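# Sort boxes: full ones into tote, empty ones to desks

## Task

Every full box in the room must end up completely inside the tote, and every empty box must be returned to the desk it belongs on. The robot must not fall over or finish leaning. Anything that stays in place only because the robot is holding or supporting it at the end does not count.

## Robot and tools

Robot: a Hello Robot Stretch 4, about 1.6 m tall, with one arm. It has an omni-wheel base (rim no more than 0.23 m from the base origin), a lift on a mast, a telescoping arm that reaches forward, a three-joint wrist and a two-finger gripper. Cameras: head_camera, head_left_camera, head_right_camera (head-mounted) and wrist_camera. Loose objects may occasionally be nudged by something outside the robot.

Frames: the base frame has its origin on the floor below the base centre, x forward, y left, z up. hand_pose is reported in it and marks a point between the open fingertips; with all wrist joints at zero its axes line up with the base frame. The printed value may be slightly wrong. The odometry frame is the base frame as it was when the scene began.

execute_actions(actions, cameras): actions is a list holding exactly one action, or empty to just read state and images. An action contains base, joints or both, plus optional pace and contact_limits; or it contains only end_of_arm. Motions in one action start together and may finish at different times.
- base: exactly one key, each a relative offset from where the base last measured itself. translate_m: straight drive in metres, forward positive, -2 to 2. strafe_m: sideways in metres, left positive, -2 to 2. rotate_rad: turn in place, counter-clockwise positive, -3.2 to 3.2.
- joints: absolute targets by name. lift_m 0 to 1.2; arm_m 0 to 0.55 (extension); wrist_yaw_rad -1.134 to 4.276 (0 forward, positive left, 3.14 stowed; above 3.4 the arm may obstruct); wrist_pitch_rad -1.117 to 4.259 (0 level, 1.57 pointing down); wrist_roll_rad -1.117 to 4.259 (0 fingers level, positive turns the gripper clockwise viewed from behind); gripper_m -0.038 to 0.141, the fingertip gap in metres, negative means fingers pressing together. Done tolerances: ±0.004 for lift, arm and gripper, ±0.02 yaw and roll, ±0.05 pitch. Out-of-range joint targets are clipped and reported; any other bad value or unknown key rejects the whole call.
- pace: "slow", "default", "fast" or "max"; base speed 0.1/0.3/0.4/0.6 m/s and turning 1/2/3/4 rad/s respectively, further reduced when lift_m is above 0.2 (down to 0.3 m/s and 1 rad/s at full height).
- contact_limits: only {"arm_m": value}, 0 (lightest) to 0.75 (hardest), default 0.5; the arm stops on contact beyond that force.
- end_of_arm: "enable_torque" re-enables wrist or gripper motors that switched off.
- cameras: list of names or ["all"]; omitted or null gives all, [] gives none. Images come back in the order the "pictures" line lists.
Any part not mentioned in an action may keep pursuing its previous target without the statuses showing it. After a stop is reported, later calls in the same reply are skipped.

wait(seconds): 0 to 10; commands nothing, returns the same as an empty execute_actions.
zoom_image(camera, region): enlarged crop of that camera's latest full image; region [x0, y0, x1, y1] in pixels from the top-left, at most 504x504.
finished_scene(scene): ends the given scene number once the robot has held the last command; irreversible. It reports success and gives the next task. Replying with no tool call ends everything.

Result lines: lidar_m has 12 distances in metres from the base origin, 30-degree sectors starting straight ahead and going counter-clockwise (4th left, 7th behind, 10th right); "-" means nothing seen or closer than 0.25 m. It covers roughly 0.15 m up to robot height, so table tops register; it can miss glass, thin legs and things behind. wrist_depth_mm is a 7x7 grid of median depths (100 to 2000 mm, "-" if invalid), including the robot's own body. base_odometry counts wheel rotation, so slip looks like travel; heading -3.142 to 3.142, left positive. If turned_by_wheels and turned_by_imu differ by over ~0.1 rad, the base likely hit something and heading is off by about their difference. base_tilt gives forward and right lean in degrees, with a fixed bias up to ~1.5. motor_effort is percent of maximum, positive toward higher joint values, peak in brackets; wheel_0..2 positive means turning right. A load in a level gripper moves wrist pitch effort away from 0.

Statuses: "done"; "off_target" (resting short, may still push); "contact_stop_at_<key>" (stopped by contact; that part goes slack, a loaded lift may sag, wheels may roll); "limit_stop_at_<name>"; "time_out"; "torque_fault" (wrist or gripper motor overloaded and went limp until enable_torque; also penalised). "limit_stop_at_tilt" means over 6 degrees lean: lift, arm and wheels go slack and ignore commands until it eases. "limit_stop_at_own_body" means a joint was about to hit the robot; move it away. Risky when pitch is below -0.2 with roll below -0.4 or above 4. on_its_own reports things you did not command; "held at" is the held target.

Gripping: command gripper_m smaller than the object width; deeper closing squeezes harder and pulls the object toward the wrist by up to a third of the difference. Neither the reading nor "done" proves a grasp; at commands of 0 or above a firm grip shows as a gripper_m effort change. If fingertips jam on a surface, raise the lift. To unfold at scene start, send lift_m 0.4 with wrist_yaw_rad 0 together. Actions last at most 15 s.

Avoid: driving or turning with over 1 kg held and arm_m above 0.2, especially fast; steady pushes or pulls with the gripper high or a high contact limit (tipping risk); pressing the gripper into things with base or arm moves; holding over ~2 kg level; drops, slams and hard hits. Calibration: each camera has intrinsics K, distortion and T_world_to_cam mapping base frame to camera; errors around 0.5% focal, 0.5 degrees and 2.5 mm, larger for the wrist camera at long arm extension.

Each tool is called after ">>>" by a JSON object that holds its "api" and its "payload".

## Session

>>> {"api": "execute_actions", "payload": {"actions": []}}

Scene clock: 0.00 s.
base_odometry: x=+0.000 y=+0.000 heading=+0.000 (m, m, rad; odometry frame)
turned_by_wheels: +0.000 (rad since the last result)
turned_by_imu: +0.000 (rad since the last result)
base_tilt: forward=+0.2 right=-0.7 (deg)
lidar_m: 0.97 0.87 0.89 0.72 0.65 0.68 0.84 0.80 0.80 0.99 2.07 1.51
base_status: not commanded
joint_positions: lift_m=+0.189 arm_m=+0.002 wrist_yaw_rad=+3.029 wrist_pitch_rad=+0.016 wrist_roll_rad=+0.017 gripper_m=+0.057
joint_status: not commanded
motor_effort: lift_m=+21 arm_m=-1 wrist_yaw_rad=+1 wrist_pitch_rad=-9 wrist_roll_rad=+1 gripper_m=-1 wheel_0=+0 wheel_1=+0 wheel_2=+0 (%)
hand_pose: x=-0.1034 y=+0.1193 z=+0.3627 quat_wxyz=(+0.056, -0.007, +0.009, +0.998) (m; base frame)
wrist_depth_mm: - 144 1060 1308 1618 707 647 / - 133 1042 1205 976 917 842 / - 138 218 1281 1464 1430 1229 / 128 145 1042 1281 1464 1430 1255 / 778 904 1025 1281 1499 1430 1229 / 798 904 203 1182 212 1205 1160 / 768 842 891 - 904 809 854
pictures: head_camera, head_left_camera, head_right_camera, wrist_camera
camera_calibration (this result's frames):
wrist_camera: T_world_to_cam=[[0.0646265, 0.997357, -0.0332133, -0.0890169], [0.047037, -0.0362904, -0.998234, 0.419326], [-0.9968, 0.0629501, -0.049258, 0.138186], [0, 0, 0, 1]] pos_world=[0.123773, 0.0953003, 0.422436]
Images, in order (width x height): head_camera 420x560, head_left_camera 420x672, head_right_camera 420x672, wrist_camera 616x392.

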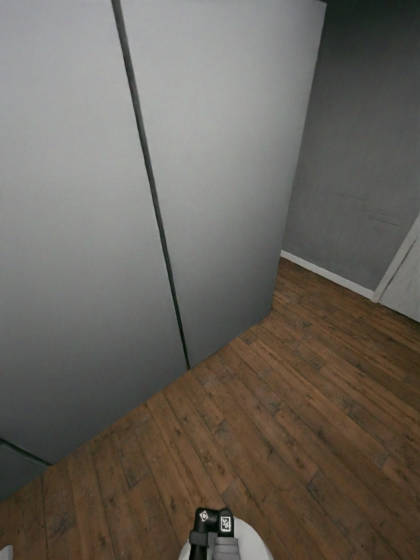

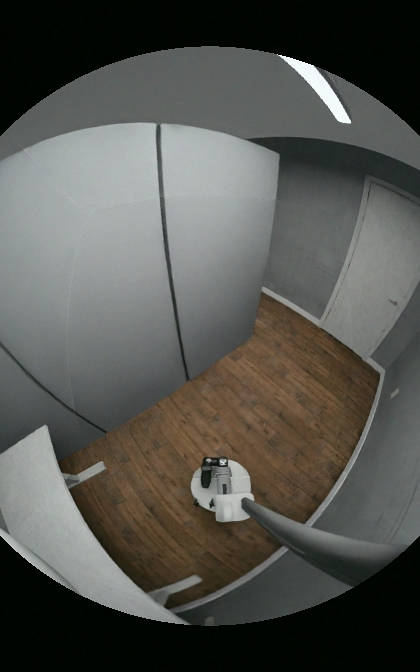

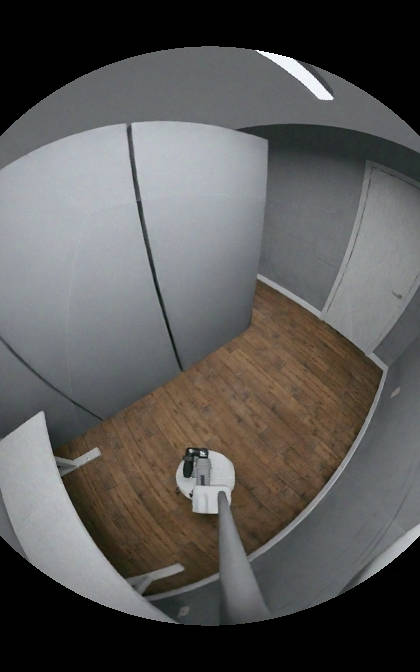

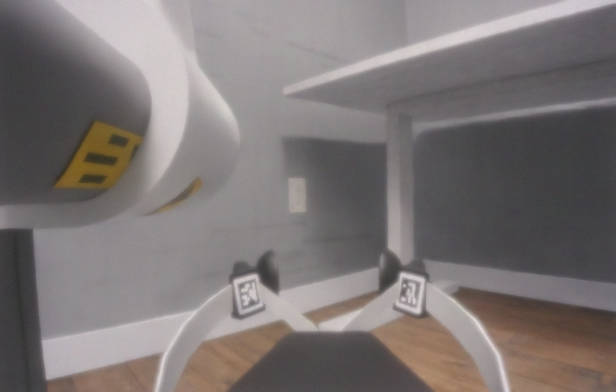

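>>> {"api": "zoom_image", "payload": {"camera": "head_left_camera", "region": [0,400,220,640]}}

>>> {"api": "execute_actions", "payload": {"actions": [{"base":{"rotate_rad":2.2},"pace":"max"}], "cameras": ["head_camera","head_left_camera"]}}

Region (0, 400, 220, 640) of head_left_camera's 420x672 image, scaled by 2.100, with more detail than that image has; it fills the left 462 columns of this view, and the rest is white.

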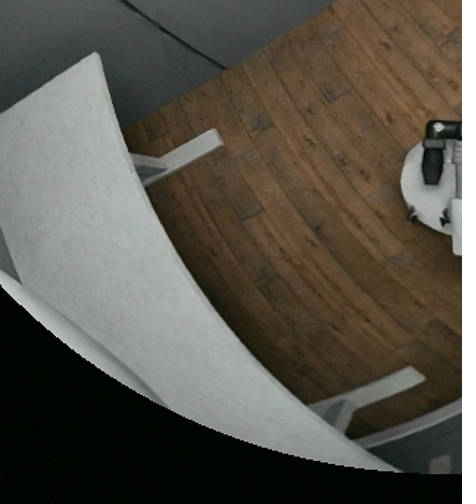

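Scene clock: 8.43 s.
base_odometry: x=+0.000 y=+0.000 heading=+2.200 (m, m, rad; odometry frame)
turned_by_wheels: +2.200 (rad since the last result)
turned_by_imu: +2.167 (rad since the last result)
base_tilt: forward=+0.3 right=-0.7 (deg)
lidar_m: 0.65 0.68 0.83 0.78 0.82 1.08 2.24 1.34 0.95 0.88 0.92 0.71
base_status: done
joint_positions: lift_m=+0.189 arm_m=+0.002 wrist_yaw_rad=+3.029 wrist_pitch_rad=+0.016 wrist_roll_rad=+0.017 gripper_m=+0.057
joint_status: not commanded
motor_effort: lift_m=+21(20) arm_m=-1(1) wrist_yaw_rad=+1(1) wrist_pitch_rad=-8(7) wrist_roll_rad=+0(2) gripper_m=-3(2) wheel_0=-1(9) wheel_1=+0(9) wheel_2=+0(12) (%)
hand_pose: x=-0.1034 y=+0.1193 z=+0.3627 quat_wxyz=(+0.056, -0.007, +0.009, +0.998) (m; base frame)
wrist_depth_mm: - 144 - - - 1229 891 / - 134 - - - 1229 904 / - 138 218 - - 1255 917 / 128 145 - - - 1255 917 / - - - - 1863 1255 931 / 1281 1281 203 1182 212 1098 931 / 904 854 878 - 917 820 842
pictures: head_camera, head_left_camera
Images, in order (width x height): head_camera 420x560, head_left_camera 420x672.

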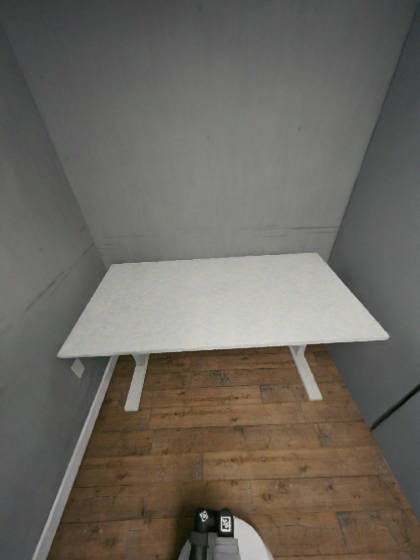

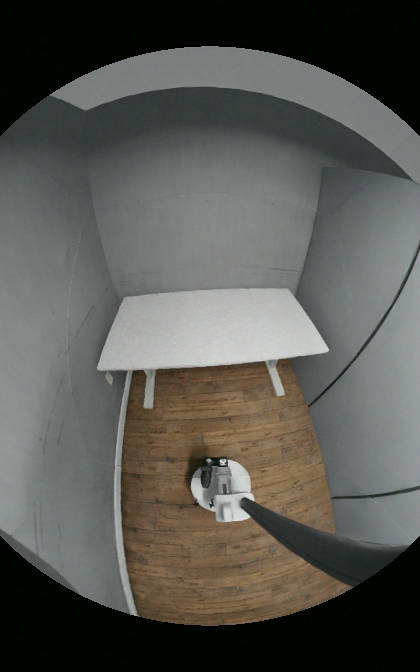

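>>> {"api": "execute_actions", "payload": {"actions": [{"base":{"rotate_rad":0.08},"pace":"fast"}], "cameras": []}}

>>> {"api": "execute_actions", "payload": {"actions": [{"base":{"translate_m":-1.78},"pace":"max"}], "cameras": []}}

>>> {"api": "execute_actions", "payload": {"actions": [{"base":{"rotate_rad":-1.59},"pace":"max"}], "cameras": ["head_camera","head_left_camera","head_right_camera"]}}

Scene clock: 14.47 s.
base_odometry: x=+0.000 y=+0.000 heading=+2.280 (m, m, rad; odometry frame)
turned_by_wheels: +0.080 (rad since the last result)
turned_by_imu: +0.078 (rad since the last result)
base_tilt: forward=+0.3 right=-0.8 (deg)
lidar_m: 0.66 0.69 0.83 0.79 0.83 1.15 2.24 1.24 0.92 0.88 0.92 0.68
base_status: done
joint_positions: lift_m=+0.189 arm_m=+0.002 wrist_yaw_rad=+3.029 wrist_pitch_rad=+0.016 wrist_roll_rad=+0.017 gripper_m=+0.057
joint_status: not commanded
motor_effort: lift_m=+21(21) arm_m=-1(1) wrist_yaw_rad=+1(1) wrist_pitch_rad=-7(8) wrist_roll_rad=+0(2) gripper_m=-2(2) wheel_0=-1(4) wheel_1=+0(6) wheel_2=+1(5) (%)
hand_pose: x=-0.1034 y=+0.1193 z=+0.3627 quat_wxyz=(+0.056, -0.007, +0.009, +0.998) (m; base frame)
wrist_depth_mm: - 144 - - - 1366 960 / - 134 - - - 1397 976 / - 138 219 - - 1430 1008 / 128 145 - - - 1397 991 / 1808 - - - - 1464 1008 / 1255 1336 202 1205 212 1160 976 / 891 866 866 - 904 820 854
pictures: none
No camera images: the call's "cameras" was empty. Leave "cameras" out to get every camera's image.

Scene clock: 19.00 s.
base_odometry: x=+1.159 y=-1.351 heading=+2.280 (m, m, rad; odometry frame)
turned_by_wheels: +0.000 (rad since the last result)
turned_by_imu: -0.003 (rad since the last result)
base_tilt: forward=+0.3 right=-0.7 (deg)
lidar_m: 2.41 1.15 0.88 0.83 0.67 0.48 0.47 0.49 0.72 2.10 0.96 1.23
base_status: done
joint_positions: lift_m=+0.189 arm_m=+0.002 wrist_yaw_rad=+3.029 wrist_pitch_rad=+0.016 wrist_roll_rad=+0.017 gripper_m=+0.057
joint_status: not commanded
motor_effort: lift_m=+20(21) arm_m=-1(1) wrist_yaw_rad=+1(2) wrist_pitch_rad=-8(9) wrist_roll_rad=+0(0) gripper_m=-3(4) wheel_0=+2(8) wheel_1=+1(10) wheel_2=+0(14) (%)
hand_pose: x=-0.1034 y=+0.1193 z=+0.3627 quat_wxyz=(+0.056, -0.007, +0.009, +0.998) (m; base frame)
wrist_depth_mm: - 144 609 603 615 615 634 / - 133 603 615 621 615 647 / - 138 217 615 615 615 627 / 128 145 609 609 615 621 627 / 603 609 609 615 621 615 627 / 603 615 202 615 211 621 640 / 603 615 615 - 621 627 647
pictures: none
No camera images: the call's "cameras" was empty. Leave "cameras" out to get every camera's image.

Scene clock: 20.57 s.
base_odometry: x=+1.159 y=-1.351 heading=+0.690 (m, m, rad; odometry frame)
turned_by_wheels: -1.590 (rad since the last result)
turned_by_imu: -1.568 (rad since the last result)
base_tilt: forward=+0.2 right=-0.7 (deg)
lidar_m: 2.07 0.95 1.21 2.43 1.15 0.85 0.83 0.66 0.50 0.47 0.47 0.73
base_status: done
joint_positions: lift_m=+0.189 arm_m=+0.002 wrist_yaw_rad=+3.029 wrist_pitch_rad=+0.016 wrist_roll_rad=+0.017 gripper_m=+0.057
joint_status: not commanded
motor_effort: lift_m=+21(20) arm_m=-1(2) wrist_yaw_rad=+1(1) wrist_pitch_rad=-8(6) wrist_roll_rad=-1(0) gripper_m=-2(4) wheel_0=+1(7) wheel_1=-1(12) wheel_2=-1(9) (%)
hand_pose: x=-0.1034 y=+0.1193 z=+0.3627 quat_wxyz=(+0.056, -0.007, +0.009, +0.998) (m; base frame)
wrist_depth_mm: - 144 976 960 991 991 991 / - 134 976 991 991 991 991 / - 137 219 976 991 1008 1008 / 128 145 976 1008 991 1025 1025 / 891 976 976 991 991 1008 1008 / 891 976 202 991 212 991 991 / 831 866 878 - 904 831 842
pictures: head_camera, head_left_camera, head_right_camera
Images, in order (width x height): head_camera 420x560, head_left_camera 420x672, head_right_camera 420x672.

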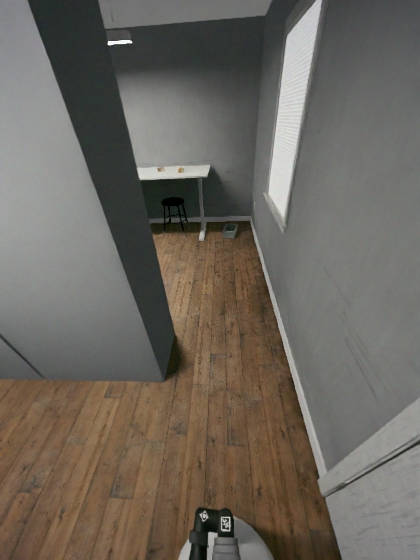

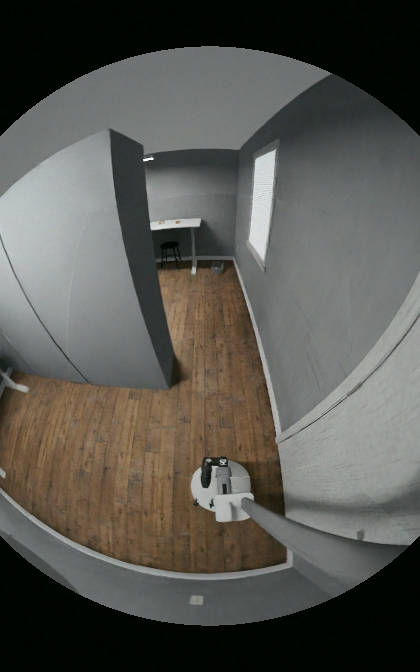

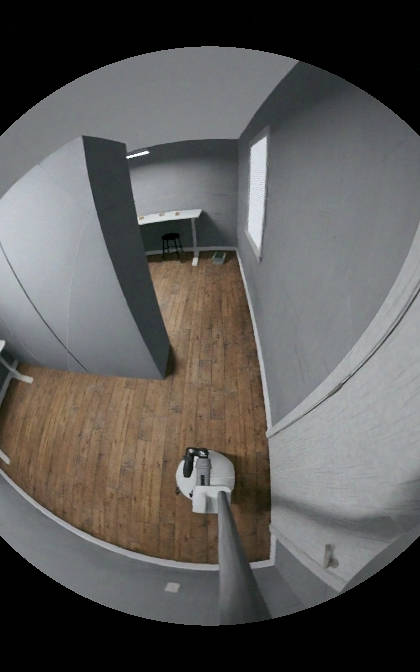

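>>> {"api": "execute_actions", "payload": {"actions": [{"base":{"translate_m":2.0},"pace":"max"}], "cameras": []}}

>>> {"api": "execute_actions", "payload": {"actions": [{"base":{"translate_m":0.3},"joints":{"lift_m":1.0,"wrist_yaw_rad":0,"wrist_pitch_rad":1.57,"wrist_roll_rad":0,"gripper_m":0.12},"pace":"fast"}], "cameras": ["head_camera","head_left_camera"]}}

Scene clock: 31.27 s.
base_odometry: x=+2.701 y=-0.077 heading=+0.690 (m, m, rad; odometry frame)
turned_by_wheels: +0.000 (rad since the last result)
turned_by_imu: +0.001 (rad since the last result)
base_tilt: forward=+0.3 right=-0.6 (deg)
lidar_m: 1.11 1.14 1.62 2.38 0.90 0.76 1.93 0.76 0.50 0.48 0.52 0.72
base_status: done
joint_positions: lift_m=+0.189 arm_m=+0.002 wrist_yaw_rad=+3.029 wrist_pitch_rad=+0.016 wrist_roll_rad=+0.017 gripper_m=+0.057
joint_status: not commanded
motor_effort: lift_m=+21(21) arm_m=-1(1) wrist_yaw_rad=+2(1) wrist_pitch_rad=-7(8) wrist_roll_rad=-1(0) gripper_m=-3(2) wheel_0=+0(7) wheel_1=+0(9) wheel_2=+0(13) (%)
hand_pose: x=-0.1034 y=+0.1193 z=+0.3627 quat_wxyz=(+0.056, -0.007, +0.009, +0.998) (m; base frame)
wrist_depth_mm: - 143 - - 1118 1182 1255 / - 134 - - 1182 1255 1255 / - 138 219 - 1182 842 1255 / 128 145 - - 1205 1255 1255 / 931 1366 - - 1060 1255 1255 / 904 1160 202 1205 212 904 976 / 854 854 878 - 866 798 809
pictures: none
No camera images: the call's "cameras" was empty. Leave "cameras" out to get every camera's image.

Scene clock: 34.37 s.
base_odometry: x=+2.932 y=+0.114 heading=+0.690 (m, m, rad; odometry frame)
turned_by_wheels: +0.000 (rad since the last result)
turned_by_imu: +0.000 (rad since the last result)
base_tilt: forward=+0.3 right=-0.7 (deg)
lidar_m: 0.80 0.82 1.17 2.39 1.32 1.03 1.99 0.71 0.53 0.48 0.51 0.81
base_status: done
joint_positions: lift_m=+1.000 arm_m=+0.002 wrist_yaw_rad=+0.000 wrist_pitch_rad=+1.570 wrist_roll_rad=+0.000 gripper_m=+0.120
joint_status: all done
motor_effort: lift_m=+23(26) arm_m=-1(1) wrist_yaw_rad=+1(4) wrist_pitch_rad=-1(4) wrist_roll_rad=-3(3) gripper_m=-1(4) wheel_0=-1(7) wheel_1=-1(4) wheel_2=+0(10) (%)
hand_pose: x=+0.1736 y=-0.0874 z=+0.8895 quat_wxyz=(+0.707, +0.000, +0.707, +0.000) (m; base frame)
wrist_depth_mm: 1138 1138 1118 1118 1098 1060 741 / 1160 1138 1138 1138 1098 1060 732 / 1138 1138 1118 1098 1098 1060 732 / 1160 1160 1138 1118 1118 1060 732 / 1182 1160 904 904 1098 917 715 / 1160 1118 211 891 1078 842 699 / 1160 1160 1118 - 1098 1025 707
pictures: head_camera, head_left_camera
Images, in order (width x height): head_camera 420x560, head_left_camera 420x672.

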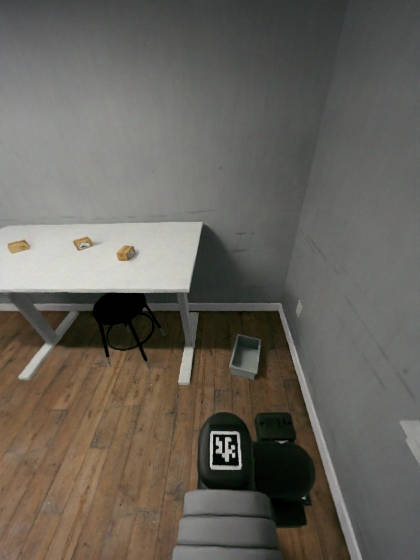

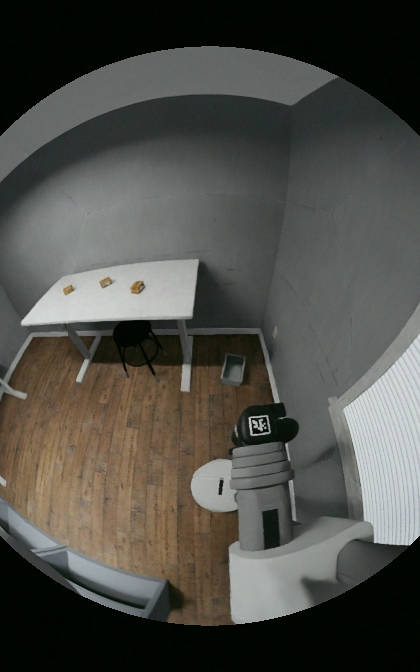

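>>> {"api": "execute_actions", "payload": {"actions": [{"base":{"strafe_m":0.64},"joints":{"lift_m":1.2},"pace":"fast"}], "cameras": ["head_camera"]}}

>>> {"api": "execute_actions", "payload": {"actions": [{"base":{"translate_m":0.45},"joints":{"arm_m":0.4},"pace":"fast"}], "cameras": ["head_camera","wrist_camera","head_left_camera"]}}

Scene clock: 49.23 s.
base_odometry: x=+2.525 y=+0.607 heading=+0.690 (m, m, rad; odometry frame)
turned_by_wheels: +0.000 (rad since the last result)
turned_by_imu: -0.001 (rad since the last result)
base_tilt: forward=+0.2 right=-0.7 (deg)
lidar_m: 0.79 0.84 1.19 1.76 1.32 0.97 0.92 1.64 1.20 1.13 1.18 0.85
base_status: done
joint_positions: lift_m=+1.198 arm_m=+0.002 wrist_yaw_rad=+0.000 wrist_pitch_rad=+1.570 wrist_roll_rad=+0.000 gripper_m=+0.120
joint_status: all done
joint sent to its limit — the command would take lift_m past its upper limit, so that joint was sent only as far as its limit.
motor_effort: lift_m=+23(25) arm_m=-2(1) wrist_yaw_rad=+0(0) wrist_pitch_rad=-2(1) wrist_roll_rad=-1(2) gripper_m=+0(0) wheel_0=+1(10) wheel_1=+0(12) wheel_2=+0(1) (%)
hand_pose: x=+0.1736 y=-0.0874 z=+1.0882 quat_wxyz=(+0.707, +0.000, +0.707, +0.000) (m; base frame)
wrist_depth_mm: 1366 1366 1336 1336 1308 1255 1255 / 1336 1366 1336 1336 1308 1281 1281 / 1308 1336 1366 1308 1308 1281 1255 / 1366 1366 1366 1308 1336 1281 1308 / 1366 1336 1138 1118 1308 1281 1281 / 1366 1366 211 1118 1308 1281 1281 / 1336 1366 1336 - 1308 1308 1255
pictures: head_camera
Images, in order (width x height): head_camera 420x560.

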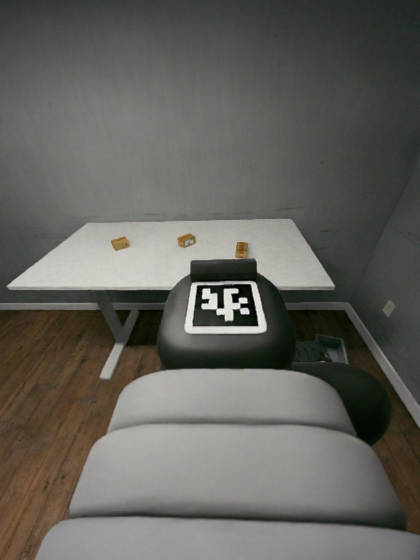

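Scene clock: 52.20 s.
base_odometry: x=+2.872 y=+0.894 heading=+0.690 (m, m, rad; odometry frame)
turned_by_wheels: +0.000 (rad since the last result)
turned_by_imu: +0.000 (rad since the last result)
base_tilt: forward=+0.4 right=-0.7 (deg)
lidar_m: 0.36 0.38 0.55 1.75 1.83 1.42 1.38 1.65 1.20 1.14 0.52 0.37
base_status: done
joint_positions: lift_m=+1.198 arm_m=+0.399 wrist_yaw_rad=+0.000 wrist_pitch_rad=+1.570 wrist_roll_rad=+0.000 gripper_m=+0.120
joint_status: all done
motor_effort: lift_m=+23(23) arm_m=+5(5) wrist_yaw_rad=+1(0) wrist_pitch_rad=-2(1) wrist_roll_rad=+0(1) gripper_m=-2(1) wheel_0=+1(6) wheel_1=+1(4) wheel_2=+3(9) (%)
hand_pose: x=+0.5703 y=-0.0874 z=+1.0882 quat_wxyz=(+0.707, +0.000, +0.707, +0.000) (m; base frame)
wrist_depth_mm: 330 373 368 362 359 353 351 / 377 373 368 366 357 353 351 / 377 375 366 364 312 355 353 / 382 370 368 368 357 355 353 / 379 375 368 364 362 353 351 / 379 375 211 366 359 355 351 / 379 375 370 - 359 355 355
pictures: head_camera, head_left_camera, wrist_camera
camera_calibration (this result's frames):
wrist_camera: T_world_to_cam=[[-0.015579, -0.998697, -0.0485941, -0.0142657], [-0.999315, 0.0139202, 0.0342889, 0.581885], [-0.0335678, 0.049095, -0.99823, 1.34064], [0, 0, 0, 1]] pos_world=[0.626266, -0.0881658, 1.31762]
Images, in order (width x height): head_camera 420x560, head_left_camera 420x672, wrist_camera 616x392.

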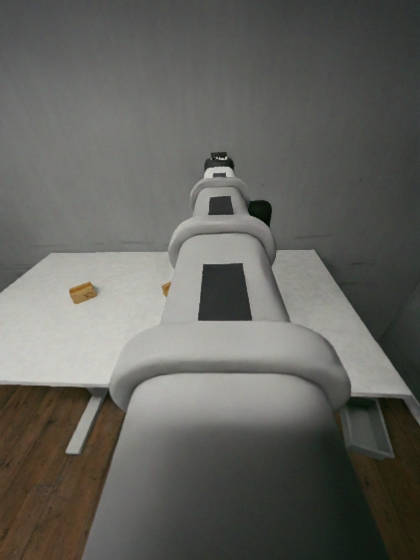

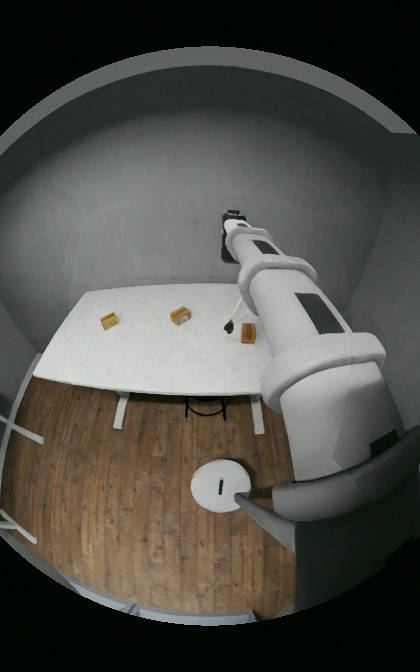

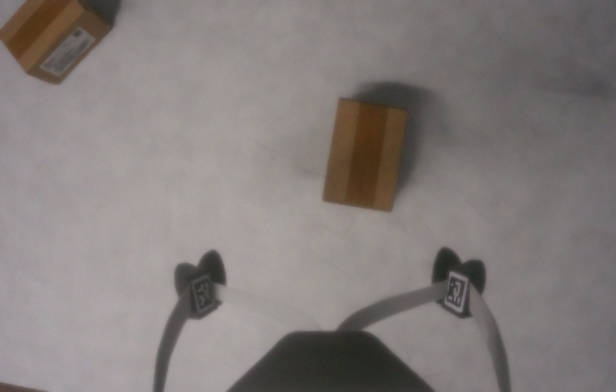

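>>> {"api": "execute_actions", "payload": {"actions": [{"base":{"strafe_m":-0.036},"joints":{"arm_m":0.476,"wrist_roll_rad":0.16}}], "cameras": ["wrist_camera"]}}

Scene clock: 58.47 s.
base_odometry: x=+2.895 y=+0.866 heading=+0.690 (m, m, rad; odometry frame)
turned_by_wheels: +0.000 (rad since the last result)
turned_by_imu: -0.001 (rad since the last result)
base_tilt: forward=+0.2 right=-0.6 (deg)
lidar_m: 0.35 0.38 0.56 1.80 1.88 1.43 1.38 1.59 1.16 1.10 0.51 0.37
base_status: done
joint_positions: lift_m=+1.198 arm_m=+0.475 wrist_yaw_rad=+0.000 wrist_pitch_rad=+1.570 wrist_roll_rad=+0.160 gripper_m=+0.120
joint_status: all done
motor_effort: lift_m=+23(23) arm_m=+5(2) wrist_yaw_rad=+0(0) wrist_pitch_rad=-1(1) wrist_roll_rad=+0(3) gripper_m=+2(0) wheel_0=-1(9) wheel_1=+0(4) wheel_2=+0(3) (%)
hand_pose: x=+0.6462 y=-0.0874 z=+1.0882 quat_wxyz=(+0.705, +0.056, +0.705, -0.056) (m; base frame)
wrist_depth_mm: 375 373 366 362 359 351 345 / 377 373 370 362 357 355 351 / 377 373 368 364 359 353 349 / 375 373 368 364 359 353 351 / 377 373 368 315 359 355 351 / 377 377 211 320 357 353 353 / 382 375 370 - 362 357 353
pictures: wrist_camera
camera_calibration (this result's frames):
wrist_camera: T_world_to_cam=[[-0.174183, -0.983508, -0.048711, 0.0908597], [-0.984384, 0.172632, 0.0344509, 0.661739], [-0.0254737, 0.0539511, -0.998219, 1.33837], [0, 0, 0, 1]] pos_world=[0.701324, -0.0970824, 1.31761]
Images, in order (width x height): wrist_camera 616x392.

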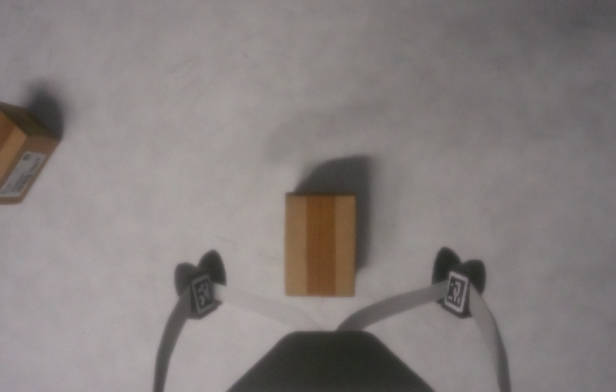

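>>> {"api": "execute_actions", "payload": {"actions": [{"joints":{"lift_m":1.094},"pace":"fast"}], "cameras": []}}

>>> {"api": "execute_actions", "payload": {"actions": [{"joints":{"gripper_m":0.015}}], "cameras": ["wrist_camera"]}}

>>> {"api": "execute_actions", "payload": {"actions": [{"joints":{"lift_m":1.17}}], "cameras": []}}

>>> {"api": "execute_actions", "payload": {"actions": [{"joints":{"wrist_pitch_rad":0.0}}], "cameras": ["wrist_camera"]}}

Scene clock: 64.17 s.
base_odometry: x=+2.895 y=+0.866 heading=+0.690 (m, m, rad; odometry frame)
turned_by_wheels: +0.000 (rad since the last result)
turned_by_imu: -0.001 (rad since the last result)
base_tilt: forward=+0.2 right=-0.8 (deg)
lidar_m: 0.36 0.38 0.53 1.76 1.86 1.43 1.37 1.61 1.15 1.12 0.50 0.38
base_status: not commanded
joint_positions: lift_m=+1.094 arm_m=+0.475 wrist_yaw_rad=+0.000 wrist_pitch_rad=+1.570 wrist_roll_rad=+0.160 gripper_m=+0.120
joint_status: all done
motor_effort: lift_m=+18(21) arm_m=+5(5) wrist_yaw_rad=+1(1) wrist_pitch_rad=-3(3) wrist_roll_rad=+2(1) gripper_m=-1(1) wheel_0=-1(1) wheel_1=+0(0) wheel_2=+0(0) (%)
hand_pose: x=+0.6462 y=-0.0874 z=+0.9840 quat_wxyz=(+0.705, +0.056, +0.705, -0.056) (m; base frame)
wrist_depth_mm: 267 265 262 258 254 251 - / 268 266 262 258 255 252 250 / 268 266 263 258 256 252 251 / 268 267 263 211 256 254 251 / 270 268 264 210 256 253 251 / 271 267 211 209 255 253 251 / 272 268 265 - 256 254 -
pictures: none
No camera images: the call's "cameras" was empty. Leave "cameras" out to get every camera's image.

Scene clock: 66.07 s.
base_odometry: x=+2.895 y=+0.866 heading=+0.690 (m, m, rad; odometry frame)
turned_by_wheels: +0.000 (rad since the last result)
turned_by_imu: +0.000 (rad since the last result)
base_tilt: forward=+0.3 right=-0.7 (deg)
lidar_m: 0.36 0.39 0.55 1.81 1.86 1.43 1.38 1.59 1.15 1.11 0.51 0.37
base_status: not commanded
joint_positions: lift_m=+1.094 arm_m=+0.475 wrist_yaw_rad=+0.000 wrist_pitch_rad=+1.570 wrist_roll_rad=+0.160 gripper_m=+0.015
joint_status: all done
motor_effort: lift_m=+18(18) arm_m=+5(5) wrist_yaw_rad=+0(0) wrist_pitch_rad=-1(2) wrist_roll_rad=+4(1) gripper_m=-18(19) wheel_0=-1(1) wheel_1=+0(0) wheel_2=+0(0) (%)
hand_pose: x=+0.6462 y=-0.0874 z=+0.9839 quat_wxyz=(+0.705, +0.056, +0.705, -0.056) (m; base frame)
wrist_depth_mm: 267 265 262 257 254 251 - / 268 265 262 258 255 251 248 / 268 264 262 258 254 252 250 / 270 265 262 201 255 252 250 / 271 265 263 197 195 252 250 / 270 266 189 196 195 252 250 / 272 267 264 - 254 254 -
pictures: wrist_camera
camera_calibration (this result's frames):
wrist_camera: T_world_to_cam=[[-0.174187, -0.983508, -0.0486993, 0.0857698], [-0.984381, 0.172633, 0.034517, 0.665252], [-0.0255406, 0.0539511, -0.998217, 1.23433], [0, 0, 0, 1]] pos_world=[0.701327, -0.0970824, 1.21334]
Images, in order (width x height): wrist_camera 616x392.

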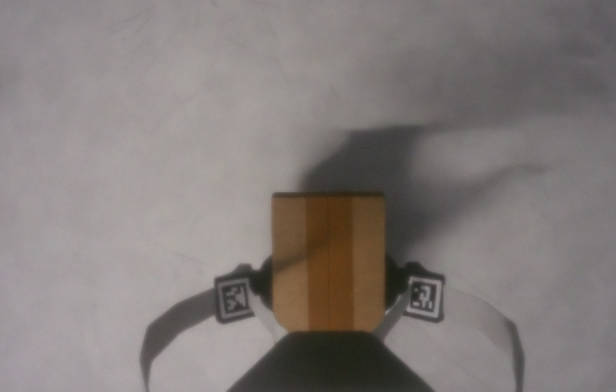

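Scene clock: 67.37 s.
base_odometry: x=+2.895 y=+0.866 heading=+0.690 (m, m, rad; odometry frame)
turned_by_wheels: +0.000 (rad since the last result)
turned_by_imu: +0.000 (rad since the last result)
base_tilt: forward=+0.3 right=-0.8 (deg)
lidar_m: 0.35 0.37 0.54 1.80 1.87 1.44 1.38 1.60 1.16 1.09 0.50 0.38
base_status: not commanded
joint_positions: lift_m=+1.170 arm_m=+0.475 wrist_yaw_rad=+0.000 wrist_pitch_rad=+1.570 wrist_roll_rad=+0.160 gripper_m=+0.015
joint_status: all done
motor_effort: lift_m=+25(26) arm_m=+5(5) wrist_yaw_rad=+1(1) wrist_pitch_rad=-1(0) wrist_roll_rad=-1(2) gripper_m=-18(19) wheel_0=-1(1) wheel_1=+0(0) wheel_2=+0(0) (%)
hand_pose: x=+0.6462 y=-0.0874 z=+1.0594 quat_wxyz=(+0.705, +0.056, +0.705, -0.056) (m; base frame)
wrist_depth_mm: 343 342 336 332 330 324 320 / 345 345 336 332 329 325 322 / 347 343 338 332 330 327 322 / 347 342 338 199 330 325 320 / 351 345 340 196 195 327 324 / 351 343 188 196 195 327 324 / 351 345 342 - 330 329 324
pictures: none
No camera images: the call's "cameras" was empty. Leave "cameras" out to get every camera's image.

Scene clock: 68.83 s.
base_odometry: x=+2.895 y=+0.866 heading=+0.690 (m, m, rad; odometry frame)
turned_by_wheels: +0.000 (rad since the last result)
turned_by_imu: +0.000 (rad since the last result)
base_tilt: forward=+0.3 right=-0.9 (deg)
lidar_m: 0.34 0.37 0.53 1.79 1.89 1.43 1.38 1.58 1.14 1.11 0.51 0.37
base_status: not commanded
joint_positions: lift_m=+1.170 arm_m=+0.475 wrist_yaw_rad=+0.000 wrist_pitch_rad=+0.006 wrist_roll_rad=+0.160 gripper_m=+0.015
joint_status: all done
motor_effort: lift_m=+25(25) arm_m=+5(5) wrist_yaw_rad=+1(1) wrist_pitch_rad=-17(21) wrist_roll_rad=-1(1) gripper_m=-18(17) wheel_0=-1(1) wheel_1=+0(0) wheel_2=+0(0) (%)
hand_pose: x=+0.9345 y=-0.0874 z=+1.3463 quat_wxyz=(+0.997, +0.080, +0.003, +0.000) (m; base frame)
wrist_depth_mm: 492 484 473 466 455 445 439 / 496 484 473 466 455 445 436 / 496 492 477 466 459 452 439 / 500 488 477 200 459 449 439 / 500 492 480 196 195 452 445 / 500 492 188 197 194 452 445 / 508 496 484 - 462 455 445
pictures: wrist_camera
camera_calibration (this result's frames):
wrist_camera: T_world_to_cam=[[0.0475908, -0.983482, -0.174637, 0.115929], [-0.0406454, 0.172783, -0.984121, 1.42603], [0.99804, 0.0539333, -0.0317511, -0.654301], [0, 0, 0, 1]] pos_world=[0.705463, -0.0970921, 1.40286]
Images, in order (width x height): wrist_camera 616x392.

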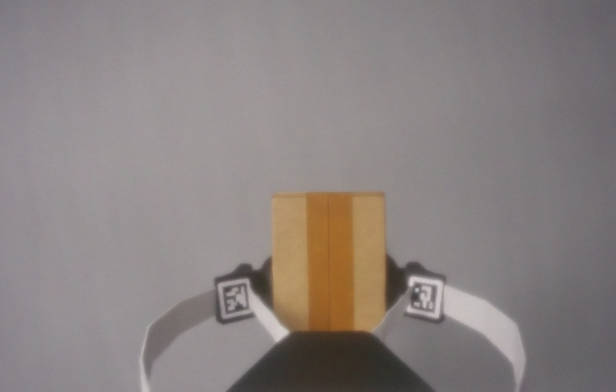

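>>> {"api": "execute_actions", "payload": {"actions": [{"base":{"strafe_m":-0.67},"joints":{"wrist_pitch_rad":1.57,"arm_m":0.36,"wrist_roll_rad":0.1},"pace":"fast"}], "cameras": ["wrist_camera","head_camera"]}}

Scene clock: 77.50 s.
base_odometry: x=+3.321 y=+0.349 heading=+0.690 (m, m, rad; odometry frame)
turned_by_wheels: +0.000 (rad since the last result)
turned_by_imu: -0.001 (rad since the last result)
base_tilt: forward=+0.3 right=-0.8 (deg)
lidar_m: 0.45 0.41 0.52 1.54 1.94 1.49 1.77 0.64 0.46 0.45 0.49 0.45
base_status: done
joint_positions: lift_m=+1.170 arm_m=+0.361 wrist_yaw_rad=+0.000 wrist_pitch_rad=+1.570 wrist_roll_rad=+0.100 gripper_m=+0.015
joint_status: all done
motor_effort: lift_m=+24(25) arm_m=-5(6) wrist_yaw_rad=+1(1) wrist_pitch_rad=-3(16) wrist_roll_rad=+0(2) gripper_m=-19(19) wheel_0=+0(8) wheel_1=-1(13) wheel_2=+1(3) (%)
hand_pose: x=+0.5319 y=-0.0874 z=+1.0595 quat_wxyz=(+0.706, +0.036, +0.706, -0.036) (m; base frame)
wrist_depth_mm: 1118 1182 1229 1255 1255 891 615 / 559 1308 1255 1281 1281 891 615 / 564 891 1281 1281 1281 931 627 / 1308 1336 1281 200 1255 960 640 / 373 1308 1281 196 195 991 654 / 368 1308 189 196 196 788 654 / 366 1308 1281 - 1281 991 676
pictures: head_camera, wrist_camera
camera_calibration (this result's frames):
wrist_camera: T_world_to_cam=[[-0.115875, -0.992071, -0.0486615, 0.0377423], [-0.99285, 0.114274, 0.0344912, 0.549626], [-0.0286569, 0.0523103, -0.99822, 1.30832], [0, 0, 0, 1]] pos_world=[0.587562, -0.0938037, 1.28887]
Images, in order (width x height): head_camera 420x560, wrist_camera 616x392.

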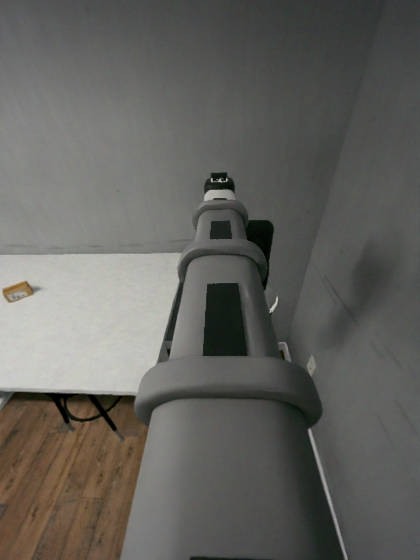

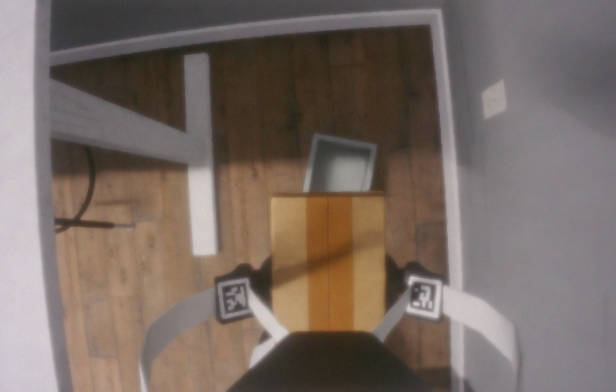

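>>> {"api": "execute_actions", "payload": {"actions": [{"base":{"strafe_m":-0.075},"joints":{"arm_m":0.47,"wrist_roll_rad":0.28},"pace":"fast"}], "cameras": []}}

>>> {"api": "execute_actions", "payload": {"actions": [{"joints":{"lift_m":0.4},"pace":"fast"}], "cameras": ["wrist_camera","head_camera"]}}

Scene clock: 84.77 s.
base_odometry: x=+3.369 y=+0.292 heading=+0.690 (m, m, rad; odometry frame)
turned_by_wheels: +0.000 (rad since the last result)
turned_by_imu: -0.001 (rad since the last result)
base_tilt: forward=+0.3 right=-0.7 (deg)
lidar_m: 0.42 0.43 0.52 1.56 1.97 1.48 1.57 0.54 0.38 0.38 0.42 0.59
base_status: done
joint_positions: lift_m=+1.170 arm_m=+0.469 wrist_yaw_rad=+0.000 wrist_pitch_rad=+1.570 wrist_roll_rad=+0.280 gripper_m=+0.015
joint_status: all done
motor_effort: lift_m=+24(24) arm_m=+5(5) wrist_yaw_rad=+2(2) wrist_pitch_rad=-1(2) wrist_roll_rad=-1(1) gripper_m=-18(20) wheel_0=+0(9) wheel_1=+0(9) wheel_2=+1(1) (%)
hand_pose: x=+0.6403 y=-0.0874 z=+1.0595 quat_wxyz=(+0.701, +0.099, +0.700, -0.098) (m; base frame)
wrist_depth_mm: 741 820 931 1078 1078 621 455 / 960 1078 1308 1255 1255 668 480 / 1336 1308 1281 1281 1281 732 504 / 1308 1281 1255 200 1255 798 535 / 699 1308 1308 196 196 878 569 / 1336 1336 187 197 195 715 597 / 1366 1336 1308 - 1281 1078 654
pictures: none
No camera images: the call's "cameras" was empty. Leave "cameras" out to get every camera's image.

Scene clock: 87.77 s.
base_odometry: x=+3.369 y=+0.292 heading=+0.690 (m, m, rad; odometry frame)
turned_by_wheels: +0.000 (rad since the last result)
turned_by_imu: -0.001 (rad since the last result)
base_tilt: forward=+0.3 right=-0.8 (deg)
lidar_m: 0.44 0.46 0.51 1.56 1.97 1.50 1.51 0.52 0.36 0.36 0.42 0.58
base_status: not commanded
joint_positions: lift_m=+0.400 arm_m=+0.469 wrist_yaw_rad=+0.000 wrist_pitch_rad=+1.570 wrist_roll_rad=+0.280 gripper_m=+0.015
joint_status: all done
motor_effort: lift_m=+19(22) arm_m=+5(5) wrist_yaw_rad=+1(1) wrist_pitch_rad=-2(2) wrist_roll_rad=+2(1) gripper_m=-19(19) wheel_0=+0(0) wheel_1=+0(0) wheel_2=+1(1) (%)
hand_pose: x=+0.6402 y=-0.0874 z=+0.2899 quat_wxyz=(+0.700, +0.099, +0.700, -0.098) (m; base frame)
wrist_depth_mm: 535 530 521 512 508 496 436 / 525 525 521 512 504 496 455 / 535 530 521 517 508 504 480 / 539 525 517 200 496 504 496 / 535 530 517 196 196 500 496 / 535 530 189 196 195 504 500 / 539 530 521 - 508 508 500
pictures: head_camera, wrist_camera
camera_calibration (this result's frames):
wrist_camera: T_world_to_cam=[[-0.290765, -0.955551, -0.0487685, 0.128027], [-0.956607, 0.289322, 0.0345714, 0.675735], [-0.0189249, 0.0567044, -0.998212, 0.537353], [0, 0, 0, 1]] pos_world=[0.693809, -0.103639, 0.519275]
Images, in order (width x height): head_camera 420x560, wrist_camera 616x392.

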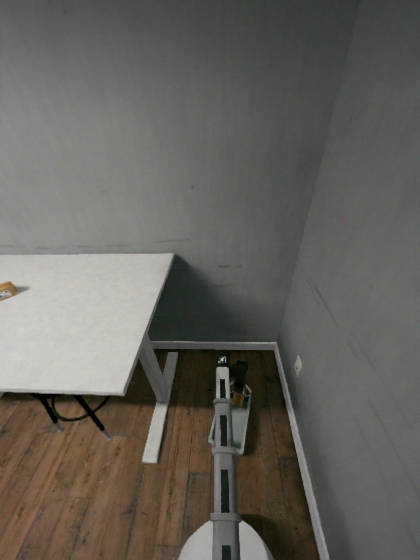

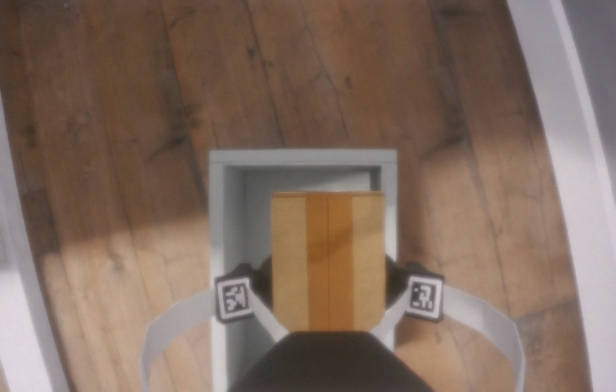

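>>> {"api": "execute_actions", "payload": {"actions": [{"base":{"strafe_m":0.016},"joints":{"arm_m":0.482}}], "cameras": []}}

>>> {"api": "execute_actions", "payload": {"actions": [{"joints":{"lift_m":0.2}}], "cameras": ["wrist_camera"]}}

Scene clock: 91.93 s.
base_odometry: x=+3.359 y=+0.304 heading=+0.690 (m, m, rad; odometry frame)
turned_by_wheels: +0.000 (rad since the last result)
turned_by_imu: -0.001 (rad since the last result)
base_tilt: forward=+0.2 right=-0.7 (deg)
lidar_m: 0.43 0.44 0.53 1.55 1.96 1.50 1.62 0.54 0.40 0.39 0.42 0.46
base_status: done
joint_positions: lift_m=+0.400 arm_m=+0.481 wrist_yaw_rad=+0.000 wrist_pitch_rad=+1.570 wrist_roll_rad=+0.280 gripper_m=+0.015
joint_status: all done
motor_effort: lift_m=+19(19) arm_m=+5(9) wrist_yaw_rad=+1(1) wrist_pitch_rad=+0(2) wrist_roll_rad=+1(1) gripper_m=-21(16) wheel_0=+1(6) wheel_1=-2(5) wheel_2=+0(2) (%)
hand_pose: x=+0.6522 y=-0.0874 z=+0.2899 quat_wxyz=(+0.700, +0.099, +0.700, -0.098) (m; base frame)
wrist_depth_mm: 535 521 517 517 504 496 459 / 535 530 521 512 508 500 480 / 539 530 521 508 504 500 492 / 530 530 521 200 413 504 496 / 539 530 521 196 195 504 500 / 535 535 190 196 195 504 496 / 530 535 521 - 452 500 496
pictures: none
No camera images: the call's "cameras" was empty. Leave "cameras" out to get every camera's image.

Scene clock: 93.83 s.
base_odometry: x=+3.359 y=+0.304 heading=+0.690 (m, m, rad; odometry frame)
turned_by_wheels: +0.000 (rad since the last result)
turned_by_imu: +0.000 (rad since the last result)
base_tilt: forward=+0.2 right=-0.7 (deg)
lidar_m: 0.44 0.44 0.51 1.56 1.96 1.50 1.61 0.55 0.41 0.40 0.43 0.43
base_status: not commanded
joint_positions: lift_m=+0.200 arm_m=+0.481 wrist_yaw_rad=+0.000 wrist_pitch_rad=+1.570 wrist_roll_rad=+0.280 gripper_m=+0.015
joint_status: all done
motor_effort: lift_m=+19(18) arm_m=+5(5) wrist_yaw_rad=+1(0) wrist_pitch_rad=-2(1) wrist_roll_rad=+2(2) gripper_m=-17(19) wheel_0=+1(1) wheel_1=-2(2) wheel_2=+0(0) (%)
hand_pose: x=+0.6522 y=-0.0874 z=+0.0899 quat_wxyz=(+0.700, +0.099, +0.700, -0.098) (m; base frame)
wrist_depth_mm: 325 322 319 314 309 304 301 / 325 322 317 312 310 306 303 / 329 322 198 196 193 191 303 / 330 219 315 200 297 208 304 / 329 219 290 196 196 207 304 / 329 324 189 196 195 191 306 / 329 325 314 - 282 199 306
pictures: wrist_camera
camera_calibration (this result's frames):
wrist_camera: T_world_to_cam=[[-0.29076, -0.955552, -0.0487777, 0.121755], [-0.956609, 0.289319, 0.0345412, 0.694108], [-0.0188936, 0.0567044, -0.998212, 0.337946], [0, 0, 0, 1]] pos_world=[0.705777, -0.103639, 0.319306]
Images, in order (width x height): wrist_camera 616x392.

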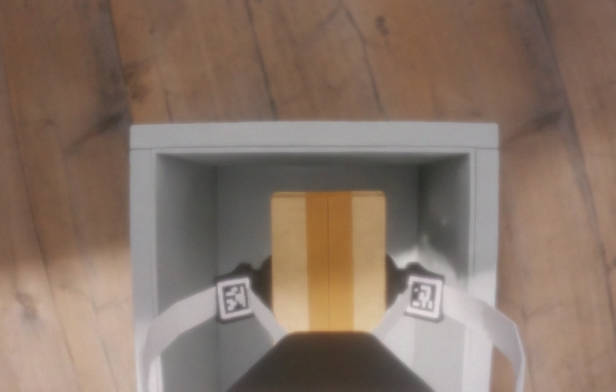

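>>> {"api": "execute_actions", "payload": {"actions": [{"joints":{"lift_m":0.15},"pace":"slow"}], "cameras": []}}

>>> {"api": "execute_actions", "payload": {"actions": [{"joints":{"gripper_m":0.085},"pace":"slow"}], "cameras": ["wrist_camera"]}}

>>> {"api": "execute_actions", "payload": {"actions": [{"joints":{"lift_m":1.2},"pace":"fast"}], "cameras": ["wrist_camera","head_camera"]}}

Scene clock: 99.67 s.
base_odometry: x=+3.359 y=+0.304 heading=+0.690 (m, m, rad; odometry frame)
turned_by_wheels: +0.000 (rad since the last result)
turned_by_imu: -0.001 (rad since the last result)
base_tilt: forward=+0.4 right=-0.7 (deg)
lidar_m: 0.43 0.43 0.52 1.58 1.97 1.49 1.59 0.53 0.39 0.41 0.43 0.47
base_status: not commanded
joint_positions: lift_m=+0.150 arm_m=+0.481 wrist_yaw_rad=+0.000 wrist_pitch_rad=+1.570 wrist_roll_rad=+0.280 gripper_m=+0.015
joint_status: all done
motor_effort: lift_m=+18(19) arm_m=+5(5) wrist_yaw_rad=+1(2) wrist_pitch_rad=-1(1) wrist_roll_rad=+0(0) gripper_m=-17(17) wheel_0=+1(1) wheel_1=-2(2) wheel_2=+0(0) (%)
hand_pose: x=+0.6522 y=-0.0874 z=+0.0399 quat_wxyz=(+0.700, +0.099, +0.700, -0.098) (m; base frame)
wrist_depth_mm: 273 271 266 264 262 257 - / 274 270 266 263 260 258 255 / 276 149 149 150 147 142 197 / 276 174 265 200 259 172 198 / 277 174 264 196 195 172 198 / 277 161 188 196 195 156 256 / 277 154 266 - 259 167 -
pictures: none
No camera images: the call's "cameras" was empty. Leave "cameras" out to get every camera's image.

Scene clock: 102.40 s.
base_odometry: x=+3.359 y=+0.304 heading=+0.690 (m, m, rad; odometry frame)
turned_by_wheels: +0.000 (rad since the last result)
turned_by_imu: -0.001 (rad since the last result)
base_tilt: forward=+0.3 right=-0.8 (deg)
lidar_m: 0.44 0.43 0.52 1.56 1.97 1.50 1.60 0.53 0.39 0.41 0.44 0.43
base_status: not commanded
joint_positions: lift_m=+0.150 arm_m=+0.481 wrist_yaw_rad=+0.000 wrist_pitch_rad=+1.570 wrist_roll_rad=+0.280 gripper_m=+0.085
joint_status: all done
motor_effort: lift_m=+18(18) arm_m=+5(5) wrist_yaw_rad=+1(1) wrist_pitch_rad=-2(2) wrist_roll_rad=+1(1) gripper_m=-1(14) wheel_0=+1(1) wheel_1=-2(2) wheel_2=+0(0) (%)
hand_pose: x=+0.6522 y=-0.0874 z=+0.0399 quat_wxyz=(+0.700, +0.099, +0.700, -0.098) (m; base frame)
wrist_depth_mm: 274 271 267 264 262 256 - / 274 272 268 264 260 256 255 / 277 150 148 148 146 142 198 / 277 174 264 217 259 174 198 / 277 173 259 213 258 172 198 / 278 171 200 213 211 157 256 / 278 158 266 - 260 143 -
pictures: wrist_camera
camera_calibration (this result's frames):
wrist_camera: T_world_to_cam=[[-0.29076, -0.955552, -0.0487785, 0.119318], [-0.95661, 0.289319, 0.0345383, 0.695839], [-0.0188906, 0.0567044, -0.998212, 0.288054], [0, 0, 0, 1]] pos_world=[0.705781, -0.103639, 0.269326]
Images, in order (width x height): wrist_camera 616x392.

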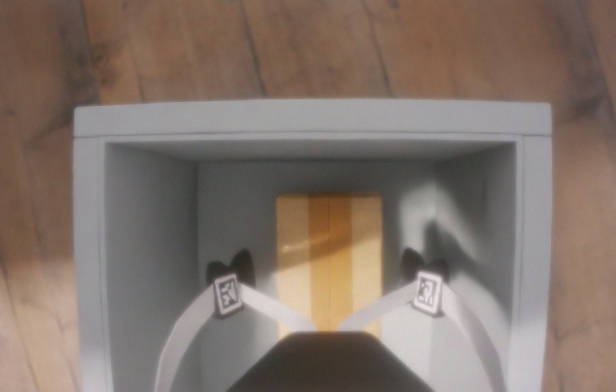

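Scene clock: 106.10 s.
base_odometry: x=+3.359 y=+0.304 heading=+0.690 (m, m, rad; odometry frame)
turned_by_wheels: +0.000 (rad since the last result)
turned_by_imu: -0.001 (rad since the last result)
base_tilt: forward=+0.2 right=-0.7 (deg)
lidar_m: 0.44 0.43 0.51 1.55 1.96 1.49 1.62 0.56 0.39 0.40 0.42 0.44
base_status: not commanded
joint_positions: lift_m=+1.198 arm_m=+0.481 wrist_yaw_rad=+0.000 wrist_pitch_rad=+1.570 wrist_roll_rad=+0.280 gripper_m=+0.085
joint_status: all done
joint sent to its limit — the command would take lift_m past its upper limit, so that joint was sent only as far as its limit.
motor_effort: lift_m=+23(26) arm_m=+5(5) wrist_yaw_rad=+1(1) wrist_pitch_rad=-3(1) wrist_roll_rad=+1(0) gripper_m=-1(2) wheel_0=+1(1) wheel_1=-2(2) wheel_2=+0(0) (%)
hand_pose: x=+0.6522 y=-0.0874 z=+1.0882 quat_wxyz=(+0.700, +0.099, +0.700, -0.098) (m; base frame)
wrist_depth_mm: 723 798 904 1042 1078 661 477 / 917 1060 1255 1281 1281 707 500 / 1308 1336 1308 1308 1308 759 525 / 1366 1336 1308 1336 1281 842 564 / 634 1336 1308 1308 1308 891 591 / 1336 1366 201 1308 1308 842 627 / 1397 1336 1336 - 1281 917 676
pictures: head_camera, wrist_camera
camera_calibration (this result's frames):
wrist_camera: T_world_to_cam=[[-0.290756, -0.955552, -0.0488061, 0.170487], [-0.956613, 0.289319, 0.0344474, 0.659767], [-0.0187958, 0.0567044, -0.998214, 1.33436], [0, 0, 0, 1]] pos_world=[0.705792, -0.103639, 1.31757]
Images, in order (width x height): head_camera 420x560, wrist_camera 616x392.

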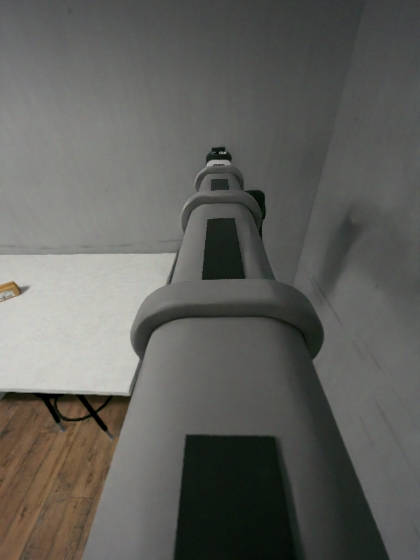

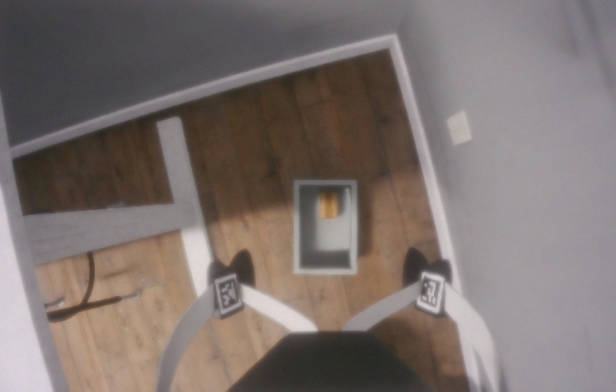

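>>> {"api": "execute_actions", "payload": {"actions": [{"base":{"strafe_m":1.0},"joints":{"arm_m":0.44,"wrist_roll_rad":0.0,"gripper_m":0.12},"pace":"fast"}], "cameras": ["wrist_camera","head_left_camera"]}}

Scene clock: 115.30 s.
base_odometry: x=+2.722 y=+1.075 heading=+0.690 (m, m, rad; odometry frame)
turned_by_wheels: +0.000 (rad since the last result)
turned_by_imu: -0.003 (rad since the last result)
base_tilt: forward=+0.2 right=-0.7 (deg)
lidar_m: 0.38 0.39 0.57 1.53 1.59 1.42 1.38 1.45 1.42 1.37 0.52 0.39
base_status: done
joint_positions: lift_m=+1.199 arm_m=+0.441 wrist_yaw_rad=+0.000 wrist_pitch_rad=+1.570 wrist_roll_rad=+0.000 gripper_m=+0.120
joint_status: all done
motor_effort: lift_m=+23(23) arm_m=-5(5) wrist_yaw_rad=+1(0) wrist_pitch_rad=-1(1) wrist_roll_rad=-2(6) gripper_m=+1(0) wheel_0=+0(7) wheel_1=+1(8) wheel_2=+1(2) (%)
hand_pose: x=+0.6120 y=-0.0874 z=+1.0882 quat_wxyz=(+0.707, +0.000, +0.707, +0.000) (m; base frame)
wrist_depth_mm: 375 373 366 314 359 355 351 / 377 370 366 362 359 355 351 / 377 370 366 364 359 353 351 / 377 377 368 364 359 353 351 / 377 373 366 364 362 357 351 / 379 375 211 366 362 353 353 / 379 375 370 - 359 355 353
pictures: head_left_camera, wrist_camera
camera_calibration (this result's frames):
wrist_camera: T_world_to_cam=[[-0.0161455, -0.998688, -0.0485904, -0.013272], [-0.999299, 0.0144751, 0.0345356, 0.623255], [-0.0337869, 0.049114, -0.998222, 1.3422], [0, 0, 0, 1]] pos_world=[0.667953, -0.088197, 1.31764]
Images, in order (width x height): head_left_camera 420x672, wrist_camera 616x392.

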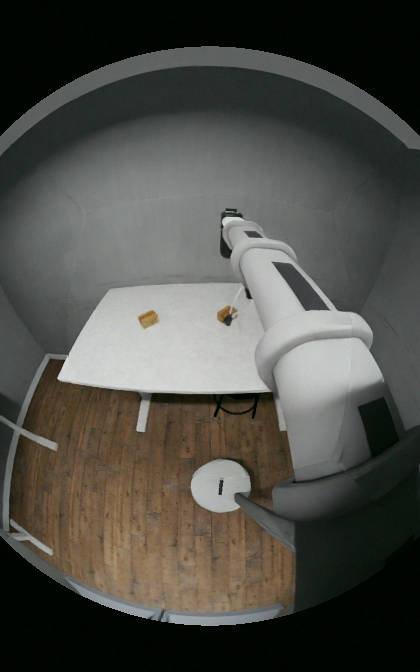

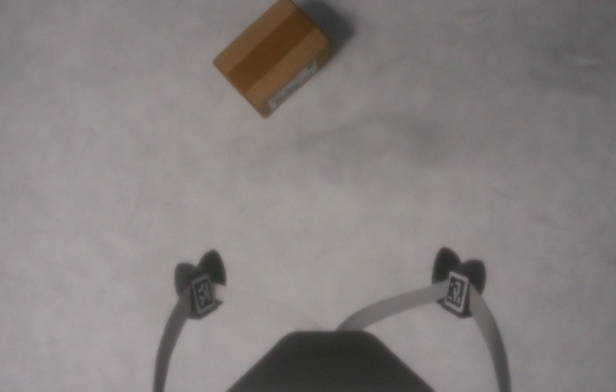

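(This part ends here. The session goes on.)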